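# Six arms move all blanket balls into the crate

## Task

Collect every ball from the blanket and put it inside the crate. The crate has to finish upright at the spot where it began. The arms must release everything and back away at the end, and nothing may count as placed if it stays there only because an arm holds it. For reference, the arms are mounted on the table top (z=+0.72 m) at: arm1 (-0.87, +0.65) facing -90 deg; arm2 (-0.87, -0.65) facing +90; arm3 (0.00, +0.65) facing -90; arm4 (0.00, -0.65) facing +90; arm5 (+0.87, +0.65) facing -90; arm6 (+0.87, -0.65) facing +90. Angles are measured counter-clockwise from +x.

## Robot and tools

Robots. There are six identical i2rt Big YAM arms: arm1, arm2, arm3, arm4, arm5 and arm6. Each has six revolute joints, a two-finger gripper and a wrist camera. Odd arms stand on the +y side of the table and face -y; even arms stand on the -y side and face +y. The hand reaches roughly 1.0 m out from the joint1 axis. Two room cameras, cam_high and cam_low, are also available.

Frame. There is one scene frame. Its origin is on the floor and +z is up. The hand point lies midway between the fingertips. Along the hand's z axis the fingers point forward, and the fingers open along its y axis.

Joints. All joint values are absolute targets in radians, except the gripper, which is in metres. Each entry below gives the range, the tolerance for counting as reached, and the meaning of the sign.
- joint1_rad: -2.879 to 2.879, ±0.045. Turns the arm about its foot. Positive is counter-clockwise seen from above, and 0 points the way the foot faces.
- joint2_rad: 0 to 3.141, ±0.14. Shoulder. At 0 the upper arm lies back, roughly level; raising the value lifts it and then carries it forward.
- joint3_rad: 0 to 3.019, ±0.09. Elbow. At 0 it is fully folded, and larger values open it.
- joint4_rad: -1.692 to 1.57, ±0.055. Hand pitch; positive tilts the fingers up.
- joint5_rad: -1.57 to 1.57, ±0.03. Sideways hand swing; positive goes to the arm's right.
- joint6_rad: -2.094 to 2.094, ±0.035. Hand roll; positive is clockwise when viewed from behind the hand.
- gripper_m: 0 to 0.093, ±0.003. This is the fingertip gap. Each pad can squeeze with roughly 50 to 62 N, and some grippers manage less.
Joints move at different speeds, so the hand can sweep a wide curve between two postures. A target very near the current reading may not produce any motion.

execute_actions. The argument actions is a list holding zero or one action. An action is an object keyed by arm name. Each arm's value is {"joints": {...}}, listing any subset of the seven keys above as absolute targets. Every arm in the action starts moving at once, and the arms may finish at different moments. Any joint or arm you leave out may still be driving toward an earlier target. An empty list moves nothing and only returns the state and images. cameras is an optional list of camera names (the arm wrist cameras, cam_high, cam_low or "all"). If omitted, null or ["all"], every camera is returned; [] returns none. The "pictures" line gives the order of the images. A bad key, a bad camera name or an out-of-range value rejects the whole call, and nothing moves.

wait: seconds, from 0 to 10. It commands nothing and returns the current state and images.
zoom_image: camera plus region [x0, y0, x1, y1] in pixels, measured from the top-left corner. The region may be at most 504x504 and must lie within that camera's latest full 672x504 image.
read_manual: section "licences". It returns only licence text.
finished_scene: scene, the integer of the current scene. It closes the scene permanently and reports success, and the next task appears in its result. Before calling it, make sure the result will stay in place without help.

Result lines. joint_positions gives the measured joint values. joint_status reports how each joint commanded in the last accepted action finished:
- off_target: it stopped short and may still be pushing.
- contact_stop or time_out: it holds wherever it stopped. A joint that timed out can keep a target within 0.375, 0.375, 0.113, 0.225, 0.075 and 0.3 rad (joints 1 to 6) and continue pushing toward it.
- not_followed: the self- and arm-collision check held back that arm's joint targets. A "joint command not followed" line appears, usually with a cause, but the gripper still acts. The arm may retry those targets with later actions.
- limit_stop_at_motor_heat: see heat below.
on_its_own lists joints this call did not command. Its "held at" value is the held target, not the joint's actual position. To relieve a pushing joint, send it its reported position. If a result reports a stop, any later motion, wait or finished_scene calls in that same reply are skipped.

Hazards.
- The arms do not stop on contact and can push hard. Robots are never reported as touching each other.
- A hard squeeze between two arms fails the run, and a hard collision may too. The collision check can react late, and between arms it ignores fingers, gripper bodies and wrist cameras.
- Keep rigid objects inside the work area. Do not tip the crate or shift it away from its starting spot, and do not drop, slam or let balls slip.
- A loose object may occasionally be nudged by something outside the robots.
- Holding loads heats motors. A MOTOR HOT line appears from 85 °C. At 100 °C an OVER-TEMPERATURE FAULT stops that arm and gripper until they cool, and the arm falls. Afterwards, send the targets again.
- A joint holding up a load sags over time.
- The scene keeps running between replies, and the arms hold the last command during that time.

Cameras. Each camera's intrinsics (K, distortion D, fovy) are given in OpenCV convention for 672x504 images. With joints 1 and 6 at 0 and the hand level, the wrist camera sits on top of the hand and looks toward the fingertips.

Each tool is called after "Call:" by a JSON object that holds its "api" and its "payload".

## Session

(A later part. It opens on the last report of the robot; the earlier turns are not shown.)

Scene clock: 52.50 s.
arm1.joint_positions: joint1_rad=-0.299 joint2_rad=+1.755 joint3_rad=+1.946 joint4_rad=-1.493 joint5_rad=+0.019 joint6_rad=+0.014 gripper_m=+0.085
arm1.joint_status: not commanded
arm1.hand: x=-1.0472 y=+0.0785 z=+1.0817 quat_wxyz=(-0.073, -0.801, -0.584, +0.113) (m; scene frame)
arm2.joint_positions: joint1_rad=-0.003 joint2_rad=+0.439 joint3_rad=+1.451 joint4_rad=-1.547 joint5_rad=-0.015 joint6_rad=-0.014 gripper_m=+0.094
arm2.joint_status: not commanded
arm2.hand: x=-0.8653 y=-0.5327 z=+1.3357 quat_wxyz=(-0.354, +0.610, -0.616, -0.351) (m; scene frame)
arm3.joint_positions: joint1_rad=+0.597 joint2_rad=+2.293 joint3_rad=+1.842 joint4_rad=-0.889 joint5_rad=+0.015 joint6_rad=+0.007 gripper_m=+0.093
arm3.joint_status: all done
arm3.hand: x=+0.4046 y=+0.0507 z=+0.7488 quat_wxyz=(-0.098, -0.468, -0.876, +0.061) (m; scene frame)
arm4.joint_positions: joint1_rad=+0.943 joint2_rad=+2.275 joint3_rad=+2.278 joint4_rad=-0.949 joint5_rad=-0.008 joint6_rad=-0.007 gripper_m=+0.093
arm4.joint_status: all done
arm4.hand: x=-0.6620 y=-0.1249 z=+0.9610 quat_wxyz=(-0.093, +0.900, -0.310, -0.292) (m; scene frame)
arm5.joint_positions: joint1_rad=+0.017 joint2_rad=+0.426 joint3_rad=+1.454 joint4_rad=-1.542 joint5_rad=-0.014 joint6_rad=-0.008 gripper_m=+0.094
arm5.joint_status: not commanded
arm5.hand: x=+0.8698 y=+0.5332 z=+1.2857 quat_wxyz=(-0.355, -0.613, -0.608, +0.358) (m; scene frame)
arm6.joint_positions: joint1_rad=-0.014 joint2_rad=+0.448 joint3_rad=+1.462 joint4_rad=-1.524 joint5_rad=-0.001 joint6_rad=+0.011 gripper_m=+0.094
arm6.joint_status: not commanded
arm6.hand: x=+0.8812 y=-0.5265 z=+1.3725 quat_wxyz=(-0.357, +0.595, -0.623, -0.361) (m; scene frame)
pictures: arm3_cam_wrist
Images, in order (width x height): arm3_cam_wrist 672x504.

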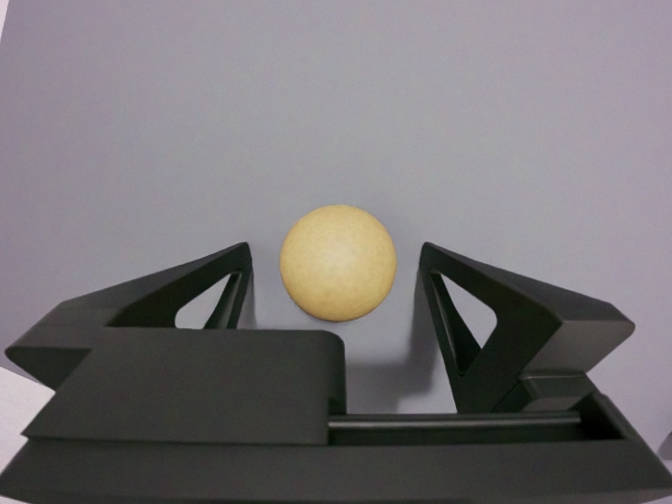

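Call:
{"api": "execute_actions", "payload": {"actions": [{"arm3":{"joints":{"gripper_m":0.04}},"arm4":{"joints":{"joint2_rad":1.43,"joint3_rad":1.54,"joint4_rad":-1.31}}}], "cameras": ["arm3_cam_wrist"]}}

Scene clock: 54.27 s.
arm1.joint_positions: joint1_rad=-0.299 joint2_rad=+1.755 joint3_rad=+1.946 joint4_rad=-1.493 joint5_rad=+0.019 joint6_rad=+0.014 gripper_m=+0.085
arm1.joint_status: not commanded
arm1.hand: x=-1.0472 y=+0.0785 z=+1.0817 quat_wxyz=(-0.073, -0.801, -0.584, +0.113) (m; scene frame)
arm2.joint_positions: joint1_rad=-0.003 joint2_rad=+0.439 joint3_rad=+1.451 joint4_rad=-1.547 joint5_rad=-0.015 joint6_rad=-0.014 gripper_m=+0.094
arm2.joint_status: not commanded
arm2.hand: x=-0.8653 y=-0.5327 z=+1.3357 quat_wxyz=(-0.354, +0.610, -0.616, -0.351) (m; scene frame)
arm3.joint_positions: joint1_rad=+0.597 joint2_rad=+2.293 joint3_rad=+1.842 joint4_rad=-0.889 joint5_rad=+0.015 joint6_rad=+0.007 gripper_m=+0.047
arm3.joint_status: gripper_m off_target (ended at +0.047, target +0.040)
arm3.hand: x=+0.4046 y=+0.0507 z=+0.7488 quat_wxyz=(-0.098, -0.468, -0.876, +0.061) (m; scene frame)
arm4.joint_positions: joint1_rad=+0.943 joint2_rad=+1.409 joint3_rad=+1.545 joint4_rad=-1.294 joint5_rad=-0.008 joint6_rad=-0.007 gripper_m=+0.093
arm4.joint_status: all done
arm4.hand: x=-0.3944 y=-0.3339 z=+1.1270 quat_wxyz=(-0.059, +0.926, -0.318, -0.196) (m; scene frame)
arm5.joint_positions: joint1_rad=+0.017 joint2_rad=+0.426 joint3_rad=+1.454 joint4_rad=-1.542 joint5_rad=-0.014 joint6_rad=-0.008 gripper_m=+0.094
arm5.joint_status: not commanded
arm5.hand: x=+0.8698 y=+0.5332 z=+1.2857 quat_wxyz=(-0.355, -0.613, -0.608, +0.358) (m; scene frame)
arm6.joint_positions: joint1_rad=-0.014 joint2_rad=+0.448 joint3_rad=+1.462 joint4_rad=-1.524 joint5_rad=-0.001 joint6_rad=+0.011 gripper_m=+0.094
arm6.joint_status: not commanded
arm6.hand: x=+0.8812 y=-0.5265 z=+1.3725 quat_wxyz=(-0.357, +0.595, -0.623, -0.361) (m; scene frame)
pictures: arm3_cam_wrist
Images, in order (width x height): arm3_cam_wrist 672x504.

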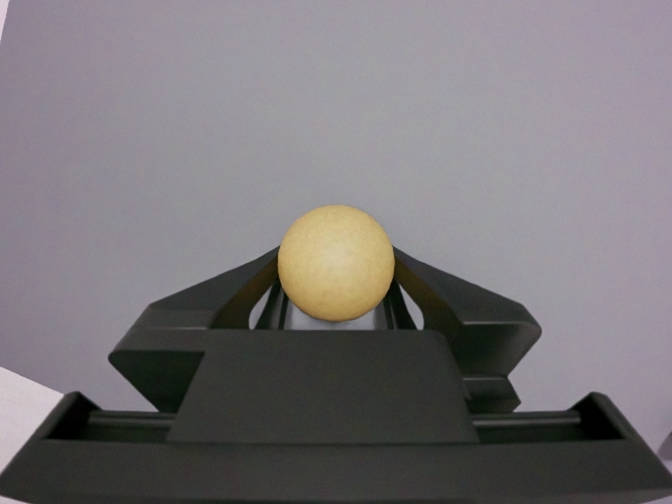

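Call:
{"api": "execute_actions", "payload": {"actions": [{"arm3":{"joints":{"joint2_rad":1.43,"joint3_rad":1.54,"joint4_rad":-1.31}},"arm4":{"joints":{"joint1_rad":-0.655}}}], "cameras": []}}

Call:
{"api": "execute_actions", "payload": {"actions": [{"arm3":{"joints":{"joint1_rad":-0.794}},"arm4":{"joints":{"joint2_rad":2.14,"joint3_rad":1.77,"joint4_rad":-0.99}}}], "cameras": ["arm4_cam_wrist","cam_high"]}}

Scene clock: 56.63 s.
arm1.joint_positions: joint1_rad=-0.299 joint2_rad=+1.755 joint3_rad=+1.946 joint4_rad=-1.493 joint5_rad=+0.019 joint6_rad=+0.014 gripper_m=+0.085
arm1.joint_status: not commanded
arm1.hand: x=-1.0472 y=+0.0785 z=+1.0817 quat_wxyz=(-0.073, -0.801, -0.584, +0.113) (m; scene frame)
arm2.joint_positions: joint1_rad=-0.003 joint2_rad=+0.439 joint3_rad=+1.451 joint4_rad=-1.547 joint5_rad=-0.015 joint6_rad=-0.014 gripper_m=+0.094
arm2.joint_status: not commanded
arm2.hand: x=-0.8653 y=-0.5327 z=+1.3357 quat_wxyz=(-0.354, +0.610, -0.616, -0.351) (m; scene frame)
arm3.joint_positions: joint1_rad=+0.597 joint2_rad=+1.433 joint3_rad=+1.528 joint4_rad=-1.292 joint5_rad=+0.015 joint6_rad=+0.007 gripper_m=+0.047
arm3.joint_status: all done
arm3.hand: x=+0.2834 y=+0.2296 z=+1.1073 quat_wxyz=(-0.161, -0.464, -0.866, +0.094) (m; scene frame)
arm4.joint_positions: joint1_rad=-0.659 joint2_rad=+1.422 joint3_rad=+1.545 joint4_rad=-1.294 joint5_rad=-0.008 joint6_rad=-0.007 gripper_m=+0.093
arm4.joint_status: all done
arm4.hand: x=+0.3286 y=-0.2575 z=+1.1148 quat_wxyz=(-0.174, +0.418, -0.888, -0.083) (m; scene frame)
arm5.joint_positions: joint1_rad=+0.017 joint2_rad=+0.426 joint3_rad=+1.454 joint4_rad=-1.542 joint5_rad=-0.014 joint6_rad=-0.008 gripper_m=+0.094
arm5.joint_status: not commanded
arm5.hand: x=+0.8698 y=+0.5332 z=+1.2857 quat_wxyz=(-0.355, -0.613, -0.608, +0.358) (m; scene frame)
arm6.joint_positions: joint1_rad=-0.014 joint2_rad=+0.448 joint3_rad=+1.462 joint4_rad=-1.524 joint5_rad=-0.001 joint6_rad=+0.011 gripper_m=+0.094
arm6.joint_status: not commanded
arm6.hand: x=+0.8812 y=-0.5265 z=+1.3725 quat_wxyz=(-0.357, +0.595, -0.623, -0.361) (m; scene frame)
pictures: none
No camera images: the call's "cameras" was empty. Leave "cameras" out to get every camera's image.

Scene clock: 58.37 s.
arm1.joint_positions: joint1_rad=-0.299 joint2_rad=+1.755 joint3_rad=+1.946 joint4_rad=-1.493 joint5_rad=+0.019 joint6_rad=+0.014 gripper_m=+0.085
arm1.joint_status: not commanded
arm1.hand: x=-1.0472 y=+0.0785 z=+1.0817 quat_wxyz=(-0.073, -0.801, -0.584, +0.113) (m; scene frame)
arm2.joint_positions: joint1_rad=-0.003 joint2_rad=+0.439 joint3_rad=+1.451 joint4_rad=-1.547 joint5_rad=-0.015 joint6_rad=-0.014 gripper_m=+0.094
arm2.joint_status: not commanded
arm2.hand: x=-0.8653 y=-0.5327 z=+1.3357 quat_wxyz=(-0.354, +0.610, -0.616, -0.351) (m; scene frame)
arm3.joint_positions: joint1_rad=-0.795 joint2_rad=+1.433 joint3_rad=+1.528 joint4_rad=-1.292 joint5_rad=+0.018 joint6_rad=+0.007 gripper_m=+0.047
arm3.joint_status: all done
arm3.hand: x=-0.3636 y=+0.2973 z=+1.1079 quat_wxyz=(-0.063, -0.911, -0.367, +0.176) (m; scene frame)
arm4.joint_positions: joint1_rad=-0.659 joint2_rad=+2.156 joint3_rad=+1.749 joint4_rad=-1.005 joint5_rad=-0.008 joint6_rad=-0.007 gripper_m=+0.093
arm4.joint_status: all done
arm4.hand: x=+0.4357 y=-0.1314 z=+0.7918 quat_wxyz=(-0.065, +0.424, -0.903, -0.033) (m; scene frame)
arm5.joint_positions: joint1_rad=+0.017 joint2_rad=+0.426 joint3_rad=+1.454 joint4_rad=-1.542 joint5_rad=-0.014 joint6_rad=-0.008 gripper_m=+0.094
arm5.joint_status: not commanded
arm5.hand: x=+0.8698 y=+0.5332 z=+1.2857 quat_wxyz=(-0.355, -0.613, -0.608, +0.358) (m; scene frame)
arm6.joint_positions: joint1_rad=-0.014 joint2_rad=+0.448 joint3_rad=+1.462 joint4_rad=-1.524 joint5_rad=-0.001 joint6_rad=+0.011 gripper_m=+0.094
arm6.joint_status: not commanded
arm6.hand: x=+0.8812 y=-0.5265 z=+1.3725 quat_wxyz=(-0.357, +0.595, -0.623, -0.361) (m; scene frame)
pictures: arm4_cam_wrist, cam_high
Images, in order (width x height): arm4_cam_wrist 672x504, cam_high 672x504.

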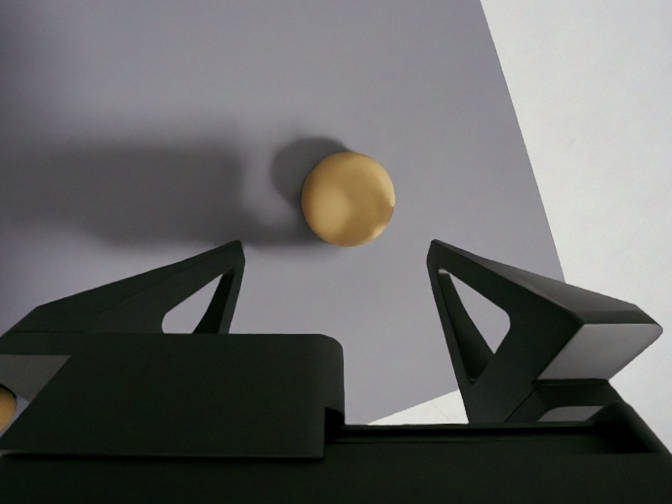

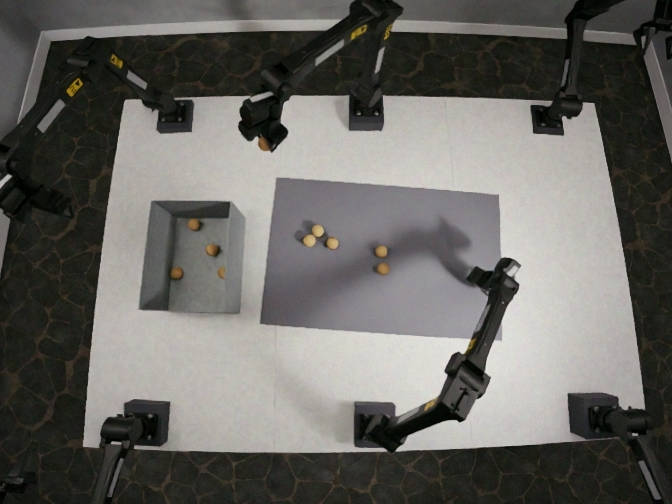

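Call:
{"api": "execute_actions", "payload": {"actions": [{"arm3":{"joints":{"joint2_rad":2.38,"joint3_rad":2.42,"joint4_rad":-0.70}},"arm4":{"joints":{"joint1_rad":-0.675,"joint2_rad":2.275,"joint3_rad":1.80,"joint4_rad":-0.925}}}], "cameras": ["arm4_cam_wrist"]}}

Scene clock: 60.73 s.
arm1.joint_positions: joint1_rad=-0.299 joint2_rad=+1.755 joint3_rad=+1.946 joint4_rad=-1.493 joint5_rad=+0.019 joint6_rad=+0.014 gripper_m=+0.085
arm1.joint_status: not commanded
arm1.hand: x=-1.0472 y=+0.0785 z=+1.0817 quat_wxyz=(-0.073, -0.801, -0.584, +0.113) (m; scene frame)
arm2.joint_positions: joint1_rad=-0.003 joint2_rad=+0.439 joint3_rad=+1.451 joint4_rad=-1.547 joint5_rad=-0.015 joint6_rad=-0.014 gripper_m=+0.094
arm2.joint_status: not commanded
arm2.hand: x=-0.8653 y=-0.5327 z=+1.3357 quat_wxyz=(-0.354, +0.610, -0.616, -0.351) (m; scene frame)
arm3.joint_positions: joint1_rad=-0.795 joint2_rad=+2.380 joint3_rad=+2.368 joint4_rad=-0.725 joint5_rad=+0.018 joint6_rad=+0.007 gripper_m=+0.047
arm3.joint_status: all done
arm3.hand: x=-0.6488 y=+0.0169 z=+0.9591 quat_wxyz=(-0.147, -0.848, -0.340, +0.378) (m; scene frame)
arm4.joint_positions: joint1_rad=-0.665 joint2_rad=+2.244 joint3_rad=+1.776 joint4_rad=-0.938 joint5_rad=-0.009 joint6_rad=-0.007 gripper_m=+0.093
arm4.joint_status: all done
arm4.hand: x=+0.4484 y=-0.1233 z=+0.7465 quat_wxyz=(-0.068, +0.421, -0.904, -0.035) (m; scene frame)
arm5.joint_positions: joint1_rad=+0.017 joint2_rad=+0.426 joint3_rad=+1.454 joint4_rad=-1.542 joint5_rad=-0.014 joint6_rad=-0.008 gripper_m=+0.094
arm5.joint_status: not commanded
arm5.hand: x=+0.8698 y=+0.5332 z=+1.2857 quat_wxyz=(-0.355, -0.613, -0.608, +0.358) (m; scene frame)
arm6.joint_positions: joint1_rad=-0.014 joint2_rad=+0.448 joint3_rad=+1.462 joint4_rad=-1.524 joint5_rad=-0.001 joint6_rad=+0.011 gripper_m=+0.094
arm6.joint_status: not commanded
arm6.hand: x=+0.8812 y=-0.5265 z=+1.3725 quat_wxyz=(-0.357, +0.595, -0.623, -0.361) (m; scene frame)
pictures: arm4_cam_wrist
Images, in order (width x height): arm4_cam_wrist 672x504.

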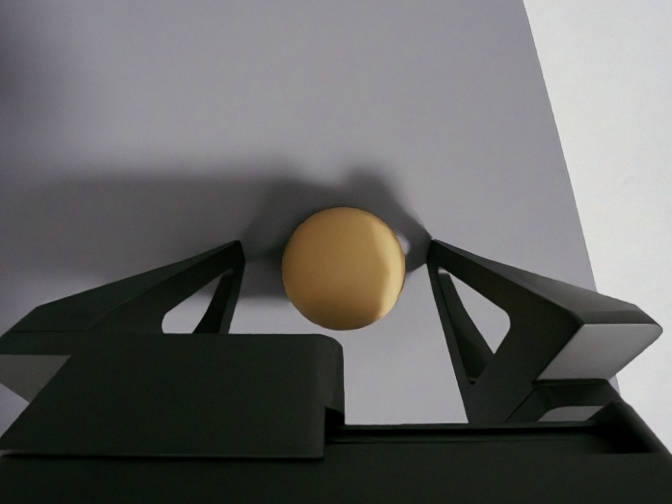

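Call:
{"api": "execute_actions", "payload": {"actions": [{"arm3":{"joints":{"gripper_m":0.093}},"arm4":{"joints":{"gripper_m":0.04}}}], "cameras": []}}

Call:
{"api": "execute_actions", "payload": {"actions": [{"arm3":{"joints":{"joint2_rad":1.43,"joint3_rad":1.54,"joint4_rad":-1.31}},"arm4":{"joints":{"joint2_rad":1.43,"joint3_rad":1.54,"joint4_rad":-1.31}}}], "cameras": ["arm4_cam_wrist"]}}

Scene clock: 61.63 s.
arm1.joint_positions: joint1_rad=-0.299 joint2_rad=+1.755 joint3_rad=+1.946 joint4_rad=-1.493 joint5_rad=+0.019 joint6_rad=+0.014 gripper_m=+0.085
arm1.joint_status: not commanded
arm1.hand: x=-1.0472 y=+0.0785 z=+1.0817 quat_wxyz=(-0.073, -0.801, -0.584, +0.113) (m; scene frame)
arm2.joint_positions: joint1_rad=-0.003 joint2_rad=+0.439 joint3_rad=+1.451 joint4_rad=-1.547 joint5_rad=-0.015 joint6_rad=-0.014 gripper_m=+0.094
arm2.joint_status: not commanded
arm2.hand: x=-0.8653 y=-0.5327 z=+1.3357 quat_wxyz=(-0.354, +0.610, -0.616, -0.351) (m; scene frame)
arm3.joint_positions: joint1_rad=-0.795 joint2_rad=+2.380 joint3_rad=+2.368 joint4_rad=-0.725 joint5_rad=+0.018 joint6_rad=+0.007 gripper_m=+0.093
arm3.joint_status: all done
arm3.hand: x=-0.6488 y=+0.0169 z=+0.9591 quat_wxyz=(-0.147, -0.848, -0.340, +0.378) (m; scene frame)
arm4.joint_positions: joint1_rad=-0.665 joint2_rad=+2.244 joint3_rad=+1.776 joint4_rad=-0.938 joint5_rad=-0.009 joint6_rad=-0.007 gripper_m=+0.046
arm4.joint_status: gripper_m off_target (ended at +0.046, target +0.040)
arm4.hand: x=+0.4484 y=-0.1233 z=+0.7465 quat_wxyz=(-0.068, +0.421, -0.904, -0.035) (m; scene frame)
arm5.joint_positions: joint1_rad=+0.017 joint2_rad=+0.426 joint3_rad=+1.454 joint4_rad=-1.542 joint5_rad=-0.014 joint6_rad=-0.008 gripper_m=+0.094
arm5.joint_status: not commanded
arm5.hand: x=+0.8698 y=+0.5332 z=+1.2857 quat_wxyz=(-0.355, -0.613, -0.608, +0.358) (m; scene frame)
arm6.joint_positions: joint1_rad=-0.014 joint2_rad=+0.448 joint3_rad=+1.462 joint4_rad=-1.524 joint5_rad=-0.001 joint6_rad=+0.011 gripper_m=+0.094
arm6.joint_status: not commanded
arm6.hand: x=+0.8812 y=-0.5265 z=+1.3725 quat_wxyz=(-0.357, +0.595, -0.623, -0.361) (m; scene frame)
pictures: none
No camera images: the call's "cameras" was empty. Leave "cameras" out to get every camera's image.

Scene clock: 63.33 s.
arm1.joint_positions: joint1_rad=-0.299 joint2_rad=+1.755 joint3_rad=+1.946 joint4_rad=-1.493 joint5_rad=+0.019 joint6_rad=+0.014 gripper_m=+0.085
arm1.joint_status: not commanded
arm1.hand: x=-1.0472 y=+0.0785 z=+1.0817 quat_wxyz=(-0.073, -0.801, -0.584, +0.113) (m; scene frame)
arm2.joint_positions: joint1_rad=-0.003 joint2_rad=+0.439 joint3_rad=+1.451 joint4_rad=-1.547 joint5_rad=-0.015 joint6_rad=-0.014 gripper_m=+0.094
arm2.joint_status: not commanded
arm2.hand: x=-0.8653 y=-0.5327 z=+1.3357 quat_wxyz=(-0.354, +0.610, -0.616, -0.351) (m; scene frame)
arm3.joint_positions: joint1_rad=-0.795 joint2_rad=+1.424 joint3_rad=+1.545 joint4_rad=-1.294 joint5_rad=+0.018 joint6_rad=+0.007 gripper_m=+0.093
arm3.joint_status: all done
arm3.hand: x=-0.3641 y=+0.2968 z=+1.1201 quat_wxyz=(-0.068, -0.909, -0.366, +0.187) (m; scene frame)
arm4.joint_positions: joint1_rad=-0.665 joint2_rad=+1.414 joint3_rad=+1.529 joint4_rad=-1.293 joint5_rad=-0.009 joint6_rad=-0.007 gripper_m=+0.046
arm4.joint_status: all done
arm4.hand: x=+0.3280 y=-0.2631 z=+1.1114 quat_wxyz=(-0.171, +0.415, -0.890, -0.082) (m; scene frame)
arm5.joint_positions: joint1_rad=+0.017 joint2_rad=+0.426 joint3_rad=+1.454 joint4_rad=-1.542 joint5_rad=-0.014 joint6_rad=-0.008 gripper_m=+0.094
arm5.joint_status: not commanded
arm5.hand: x=+0.8698 y=+0.5332 z=+1.2857 quat_wxyz=(-0.355, -0.613, -0.608, +0.358) (m; scene frame)
arm6.joint_positions: joint1_rad=-0.014 joint2_rad=+0.448 joint3_rad=+1.462 joint4_rad=-1.524 joint5_rad=-0.001 joint6_rad=+0.011 gripper_m=+0.094
arm6.joint_status: not commanded
arm6.hand: x=+0.8812 y=-0.5265 z=+1.3725 quat_wxyz=(-0.357, +0.595, -0.623, -0.361) (m; scene frame)
pictures: arm4_cam_wrist
Images, in order (width x height): arm4_cam_wrist 672x504.

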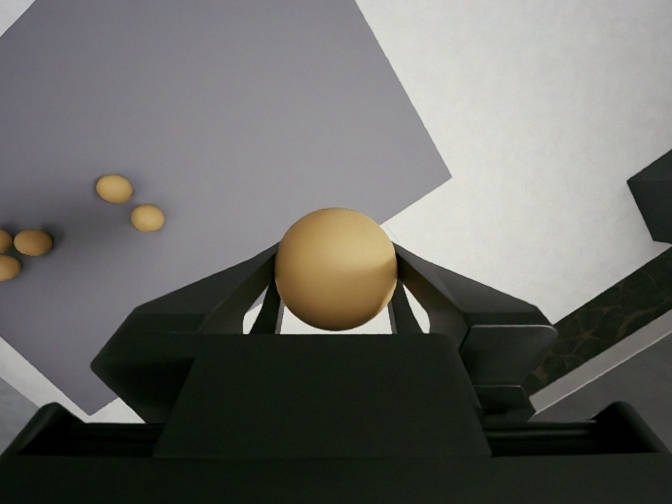

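Call:
{"api": "execute_actions", "payload": {"actions": [{"arm3":{"joints":{"joint1_rad":-0.26,"joint6_rad":-1.13}},"arm4":{"joints":{"joint1_rad":0.0}}}], "cameras": []}}

Call:
{"api": "execute_actions", "payload": {"actions": [{"arm3":{"joints":{"joint2_rad":2.03,"joint3_rad":1.58,"joint4_rad":-0.94}},"arm4":{"joints":{"joint1_rad":0.94}}}], "cameras": ["arm3_cam_wrist","cam_high"]}}

Scene clock: 66.77 s.
arm1.joint_positions: joint1_rad=-0.299 joint2_rad=+1.755 joint3_rad=+1.946 joint4_rad=-1.493 joint5_rad=+0.019 joint6_rad=+0.014 gripper_m=+0.085
arm1.joint_status: not commanded
arm1.hand: x=-1.0472 y=+0.0785 z=+1.0817 quat_wxyz=(-0.073, -0.801, -0.584, +0.113) (m; scene frame)
arm2.joint_positions: joint1_rad=-0.003 joint2_rad=+0.439 joint3_rad=+1.451 joint4_rad=-1.547 joint5_rad=-0.015 joint6_rad=-0.014 gripper_m=+0.094
arm2.joint_status: not commanded
arm2.hand: x=-0.8653 y=-0.5327 z=+1.3357 quat_wxyz=(-0.354, +0.610, -0.616, -0.351) (m; scene frame)
arm3.joint_positions: joint1_rad=-0.254 joint2_rad=+1.424 joint3_rad=+1.545 joint4_rad=-1.294 joint5_rad=+0.015 joint6_rad=-1.118 gripper_m=+0.093
arm3.joint_status: all done
arm3.hand: x=-0.1296 y=+0.1594 z=+1.1199 quat_wxyz=(-0.012, -0.340, -0.919, +0.198) (m; scene frame)
arm4.joint_positions: joint1_rad=+0.005 joint2_rad=+1.414 joint3_rad=+1.529 joint4_rad=-1.293 joint5_rad=-0.008 joint6_rad=-0.007 gripper_m=+0.046
arm4.joint_status: all done
arm4.hand: x=+0.0197 y=-0.1436 z=+1.1121 quat_wxyz=(-0.132, +0.684, -0.705, -0.136) (m; scene frame)
arm5.joint_positions: joint1_rad=+0.017 joint2_rad=+0.426 joint3_rad=+1.454 joint4_rad=-1.542 joint5_rad=-0.014 joint6_rad=-0.008 gripper_m=+0.094
arm5.joint_status: not commanded
arm5.hand: x=+0.8698 y=+0.5332 z=+1.2857 quat_wxyz=(-0.355, -0.613, -0.608, +0.358) (m; scene frame)
arm6.joint_positions: joint1_rad=-0.014 joint2_rad=+0.448 joint3_rad=+1.462 joint4_rad=-1.524 joint5_rad=-0.001 joint6_rad=+0.011 gripper_m=+0.094
arm6.joint_status: not commanded
arm6.hand: x=+0.8812 y=-0.5265 z=+1.3725 quat_wxyz=(-0.357, +0.595, -0.623, -0.361) (m; scene frame)
pictures: none
No camera images: the call's "cameras" was empty. Leave "cameras" out to get every camera's image.

Scene clock: 68.30 s.
arm1.joint_positions: joint1_rad=-0.299 joint2_rad=+1.755 joint3_rad=+1.946 joint4_rad=-1.493 joint5_rad=+0.019 joint6_rad=+0.014 gripper_m=+0.085
arm1.joint_status: not commanded
arm1.hand: x=-1.0472 y=+0.0785 z=+1.0817 quat_wxyz=(-0.073, -0.801, -0.584, +0.113) (m; scene frame)
arm2.joint_positions: joint1_rad=-0.003 joint2_rad=+0.439 joint3_rad=+1.451 joint4_rad=-1.547 joint5_rad=-0.015 joint6_rad=-0.014 gripper_m=+0.094
arm2.joint_status: not commanded
arm2.hand: x=-0.8653 y=-0.5327 z=+1.3357 quat_wxyz=(-0.354, +0.610, -0.616, -0.351) (m; scene frame)
arm3.joint_positions: joint1_rad=-0.254 joint2_rad=+2.027 joint3_rad=+1.558 joint4_rad=-0.959 joint5_rad=+0.015 joint6_rad=-1.119 gripper_m=+0.093
arm3.joint_status: all done
arm3.hand: x=-0.1594 y=+0.0453 z=+0.8104 quat_wxyz=(+0.001, -0.345, -0.936, +0.073) (m; scene frame)
arm4.joint_positions: joint1_rad=+0.942 joint2_rad=+1.414 joint3_rad=+1.529 joint4_rad=-1.293 joint5_rad=-0.008 joint6_rad=-0.007 gripper_m=+0.046
arm4.joint_status: all done
arm4.hand: x=-0.3928 y=-0.3346 z=+1.1167 quat_wxyz=(-0.055, +0.927, -0.320, -0.187) (m; scene frame)
arm5.joint_positions: joint1_rad=+0.017 joint2_rad=+0.426 joint3_rad=+1.454 joint4_rad=-1.542 joint5_rad=-0.014 joint6_rad=-0.008 gripper_m=+0.094
arm5.joint_status: not commanded
arm5.hand: x=+0.8698 y=+0.5332 z=+1.2857 quat_wxyz=(-0.355, -0.613, -0.608, +0.358) (m; scene frame)
arm6.joint_positions: joint1_rad=-0.014 joint2_rad=+0.448 joint3_rad=+1.462 joint4_rad=-1.524 joint5_rad=-0.001 joint6_rad=+0.011 gripper_m=+0.094
arm6.joint_status: not commanded
arm6.hand: x=+0.8812 y=-0.5265 z=+1.3725 quat_wxyz=(-0.357, +0.595, -0.623, -0.361) (m; scene frame)
pictures: arm3_cam_wrist, cam_high
Images, in order (width x height): arm3_cam_wrist 672x504, cam_high 672x504.

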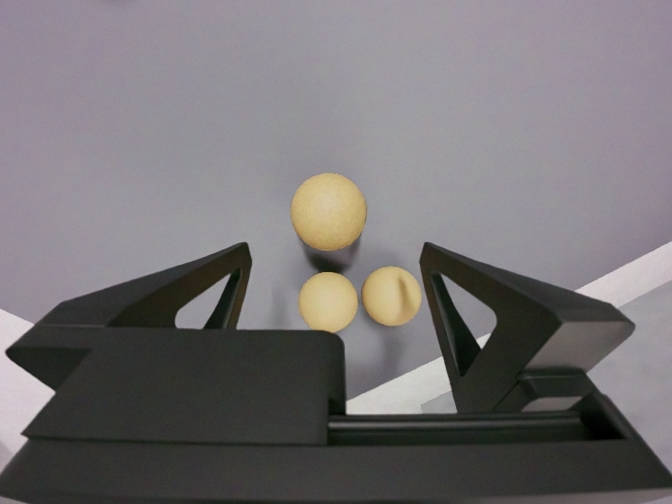

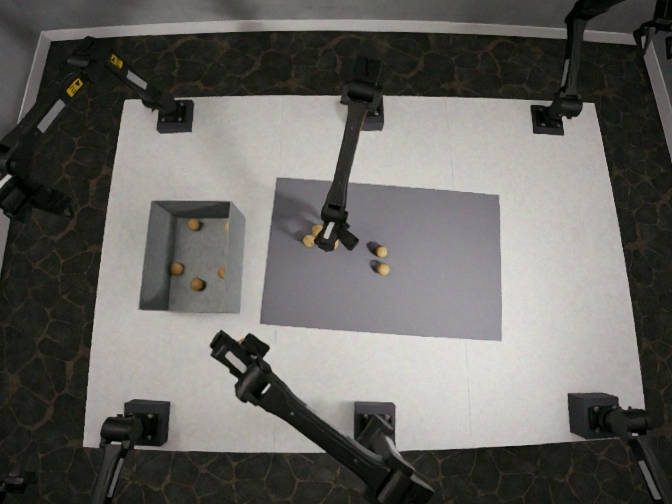

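Call:
{"api": "execute_actions", "payload": {"actions": [{"arm3":{"joints":{"joint2_rad":2.15,"joint3_rad":1.52,"joint4_rad":-0.825}},"arm4":{"joints":{"joint2_rad":2.27,"joint3_rad":2.33,"joint4_rad":-0.93}}}], "cameras": ["arm3_cam_wrist"]}}

Scene clock: 70.60 s.
arm1.joint_positions: joint1_rad=-0.299 joint2_rad=+1.755 joint3_rad=+1.946 joint4_rad=-1.493 joint5_rad=+0.019 joint6_rad=+0.014 gripper_m=+0.085
arm1.joint_status: not commanded
arm1.hand: x=-1.0472 y=+0.0785 z=+1.0817 quat_wxyz=(-0.073, -0.801, -0.584, +0.113) (m; scene frame)
arm2.joint_positions: joint1_rad=-0.003 joint2_rad=+0.439 joint3_rad=+1.451 joint4_rad=-1.547 joint5_rad=-0.015 joint6_rad=-0.014 gripper_m=+0.094
arm2.joint_status: not commanded
arm2.hand: x=-0.8653 y=-0.5327 z=+1.3357 quat_wxyz=(-0.354, +0.610, -0.616, -0.351) (m; scene frame)
arm3.joint_positions: joint1_rad=-0.255 joint2_rad=+2.117 joint3_rad=+1.533 joint4_rad=-0.840 joint5_rad=+0.014 joint6_rad=-1.119 gripper_m=+0.093
arm3.joint_status: all done
arm3.hand: x=-0.1611 y=+0.0399 z=+0.7502 quat_wxyz=(+0.000, -0.345, -0.936, +0.074) (m; scene frame)
arm4.joint_positions: joint1_rad=+0.942 joint2_rad=+2.275 joint3_rad=+2.278 joint4_rad=-0.949 joint5_rad=-0.008 joint6_rad=-0.007 gripper_m=+0.046
arm4.joint_status: all done
arm4.hand: x=-0.6613 y=-0.1242 z=+0.9611 quat_wxyz=(-0.093, +0.900, -0.311, -0.292) (m; scene frame)
arm5.joint_positions: joint1_rad=+0.017 joint2_rad=+0.426 joint3_rad=+1.454 joint4_rad=-1.542 joint5_rad=-0.014 joint6_rad=-0.008 gripper_m=+0.094
arm5.joint_status: not commanded
arm5.hand: x=+0.8698 y=+0.5332 z=+1.2857 quat_wxyz=(-0.355, -0.613, -0.608, +0.358) (m; scene frame)
arm6.joint_positions: joint1_rad=-0.014 joint2_rad=+0.448 joint3_rad=+1.462 joint4_rad=-1.524 joint5_rad=-0.001 joint6_rad=+0.011 gripper_m=+0.094
arm6.joint_status: not commanded
arm6.hand: x=+0.8812 y=-0.5265 z=+1.3725 quat_wxyz=(-0.357, +0.595, -0.623, -0.361) (m; scene frame)
pictures: arm3_cam_wrist
Images, in order (width x height): arm3_cam_wrist 672x504.

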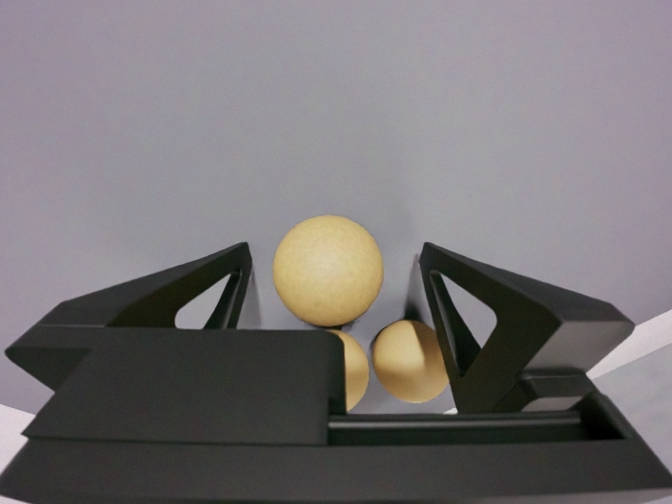

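Call:
{"api": "execute_actions", "payload": {"actions": [{"arm3":{"joints":{"joint2_rad":2.185,"joint4_rad":-0.81}},"arm4":{"joints":{"gripper_m":0.093}}}], "cameras": ["arm3_cam_wrist"]}}

Scene clock: 71.47 s.
arm1.joint_positions: joint1_rad=-0.299 joint2_rad=+1.755 joint3_rad=+1.946 joint4_rad=-1.493 joint5_rad=+0.019 joint6_rad=+0.014 gripper_m=+0.085
arm1.joint_status: not commanded
arm1.hand: x=-1.0472 y=+0.0785 z=+1.0817 quat_wxyz=(-0.073, -0.801, -0.584, +0.113) (m; scene frame)
arm2.joint_positions: joint1_rad=-0.003 joint2_rad=+0.439 joint3_rad=+1.451 joint4_rad=-1.547 joint5_rad=-0.015 joint6_rad=-0.014 gripper_m=+0.094
arm2.joint_status: not commanded
arm2.hand: x=-0.8653 y=-0.5327 z=+1.3357 quat_wxyz=(-0.354, +0.610, -0.616, -0.351) (m; scene frame)
arm3.joint_positions: joint1_rad=-0.255 joint2_rad=+2.119 joint3_rad=+1.533 joint4_rad=-0.838 joint5_rad=+0.014 joint6_rad=-1.119 gripper_m=+0.093
arm3.joint_status: all done
arm3.hand: x=-0.1612 y=+0.0397 z=+0.7493 quat_wxyz=(+0.000, -0.345, -0.936, +0.074) (m; scene frame)
arm4.joint_positions: joint1_rad=+0.942 joint2_rad=+2.275 joint3_rad=+2.278 joint4_rad=-0.949 joint5_rad=-0.008 joint6_rad=-0.007 gripper_m=+0.093
arm4.joint_status: all done
arm4.hand: x=-0.6613 y=-0.1242 z=+0.9611 quat_wxyz=(-0.093, +0.900, -0.311, -0.292) (m; scene frame)
arm5.joint_positions: joint1_rad=+0.017 joint2_rad=+0.426 joint3_rad=+1.454 joint4_rad=-1.542 joint5_rad=-0.014 joint6_rad=-0.008 gripper_m=+0.094
arm5.joint_status: not commanded
arm5.hand: x=+0.8698 y=+0.5332 z=+1.2857 quat_wxyz=(-0.355, -0.613, -0.608, +0.358) (m; scene frame)
arm6.joint_positions: joint1_rad=-0.014 joint2_rad=+0.448 joint3_rad=+1.462 joint4_rad=-1.524 joint5_rad=-0.001 joint6_rad=+0.011 gripper_m=+0.094
arm6.joint_status: not commanded
arm6.hand: x=+0.8812 y=-0.5265 z=+1.3725 quat_wxyz=(-0.357, +0.595, -0.623, -0.361) (m; scene frame)
pictures: arm3_cam_wrist
Images, in order (width x height): arm3_cam_wrist 672x504.

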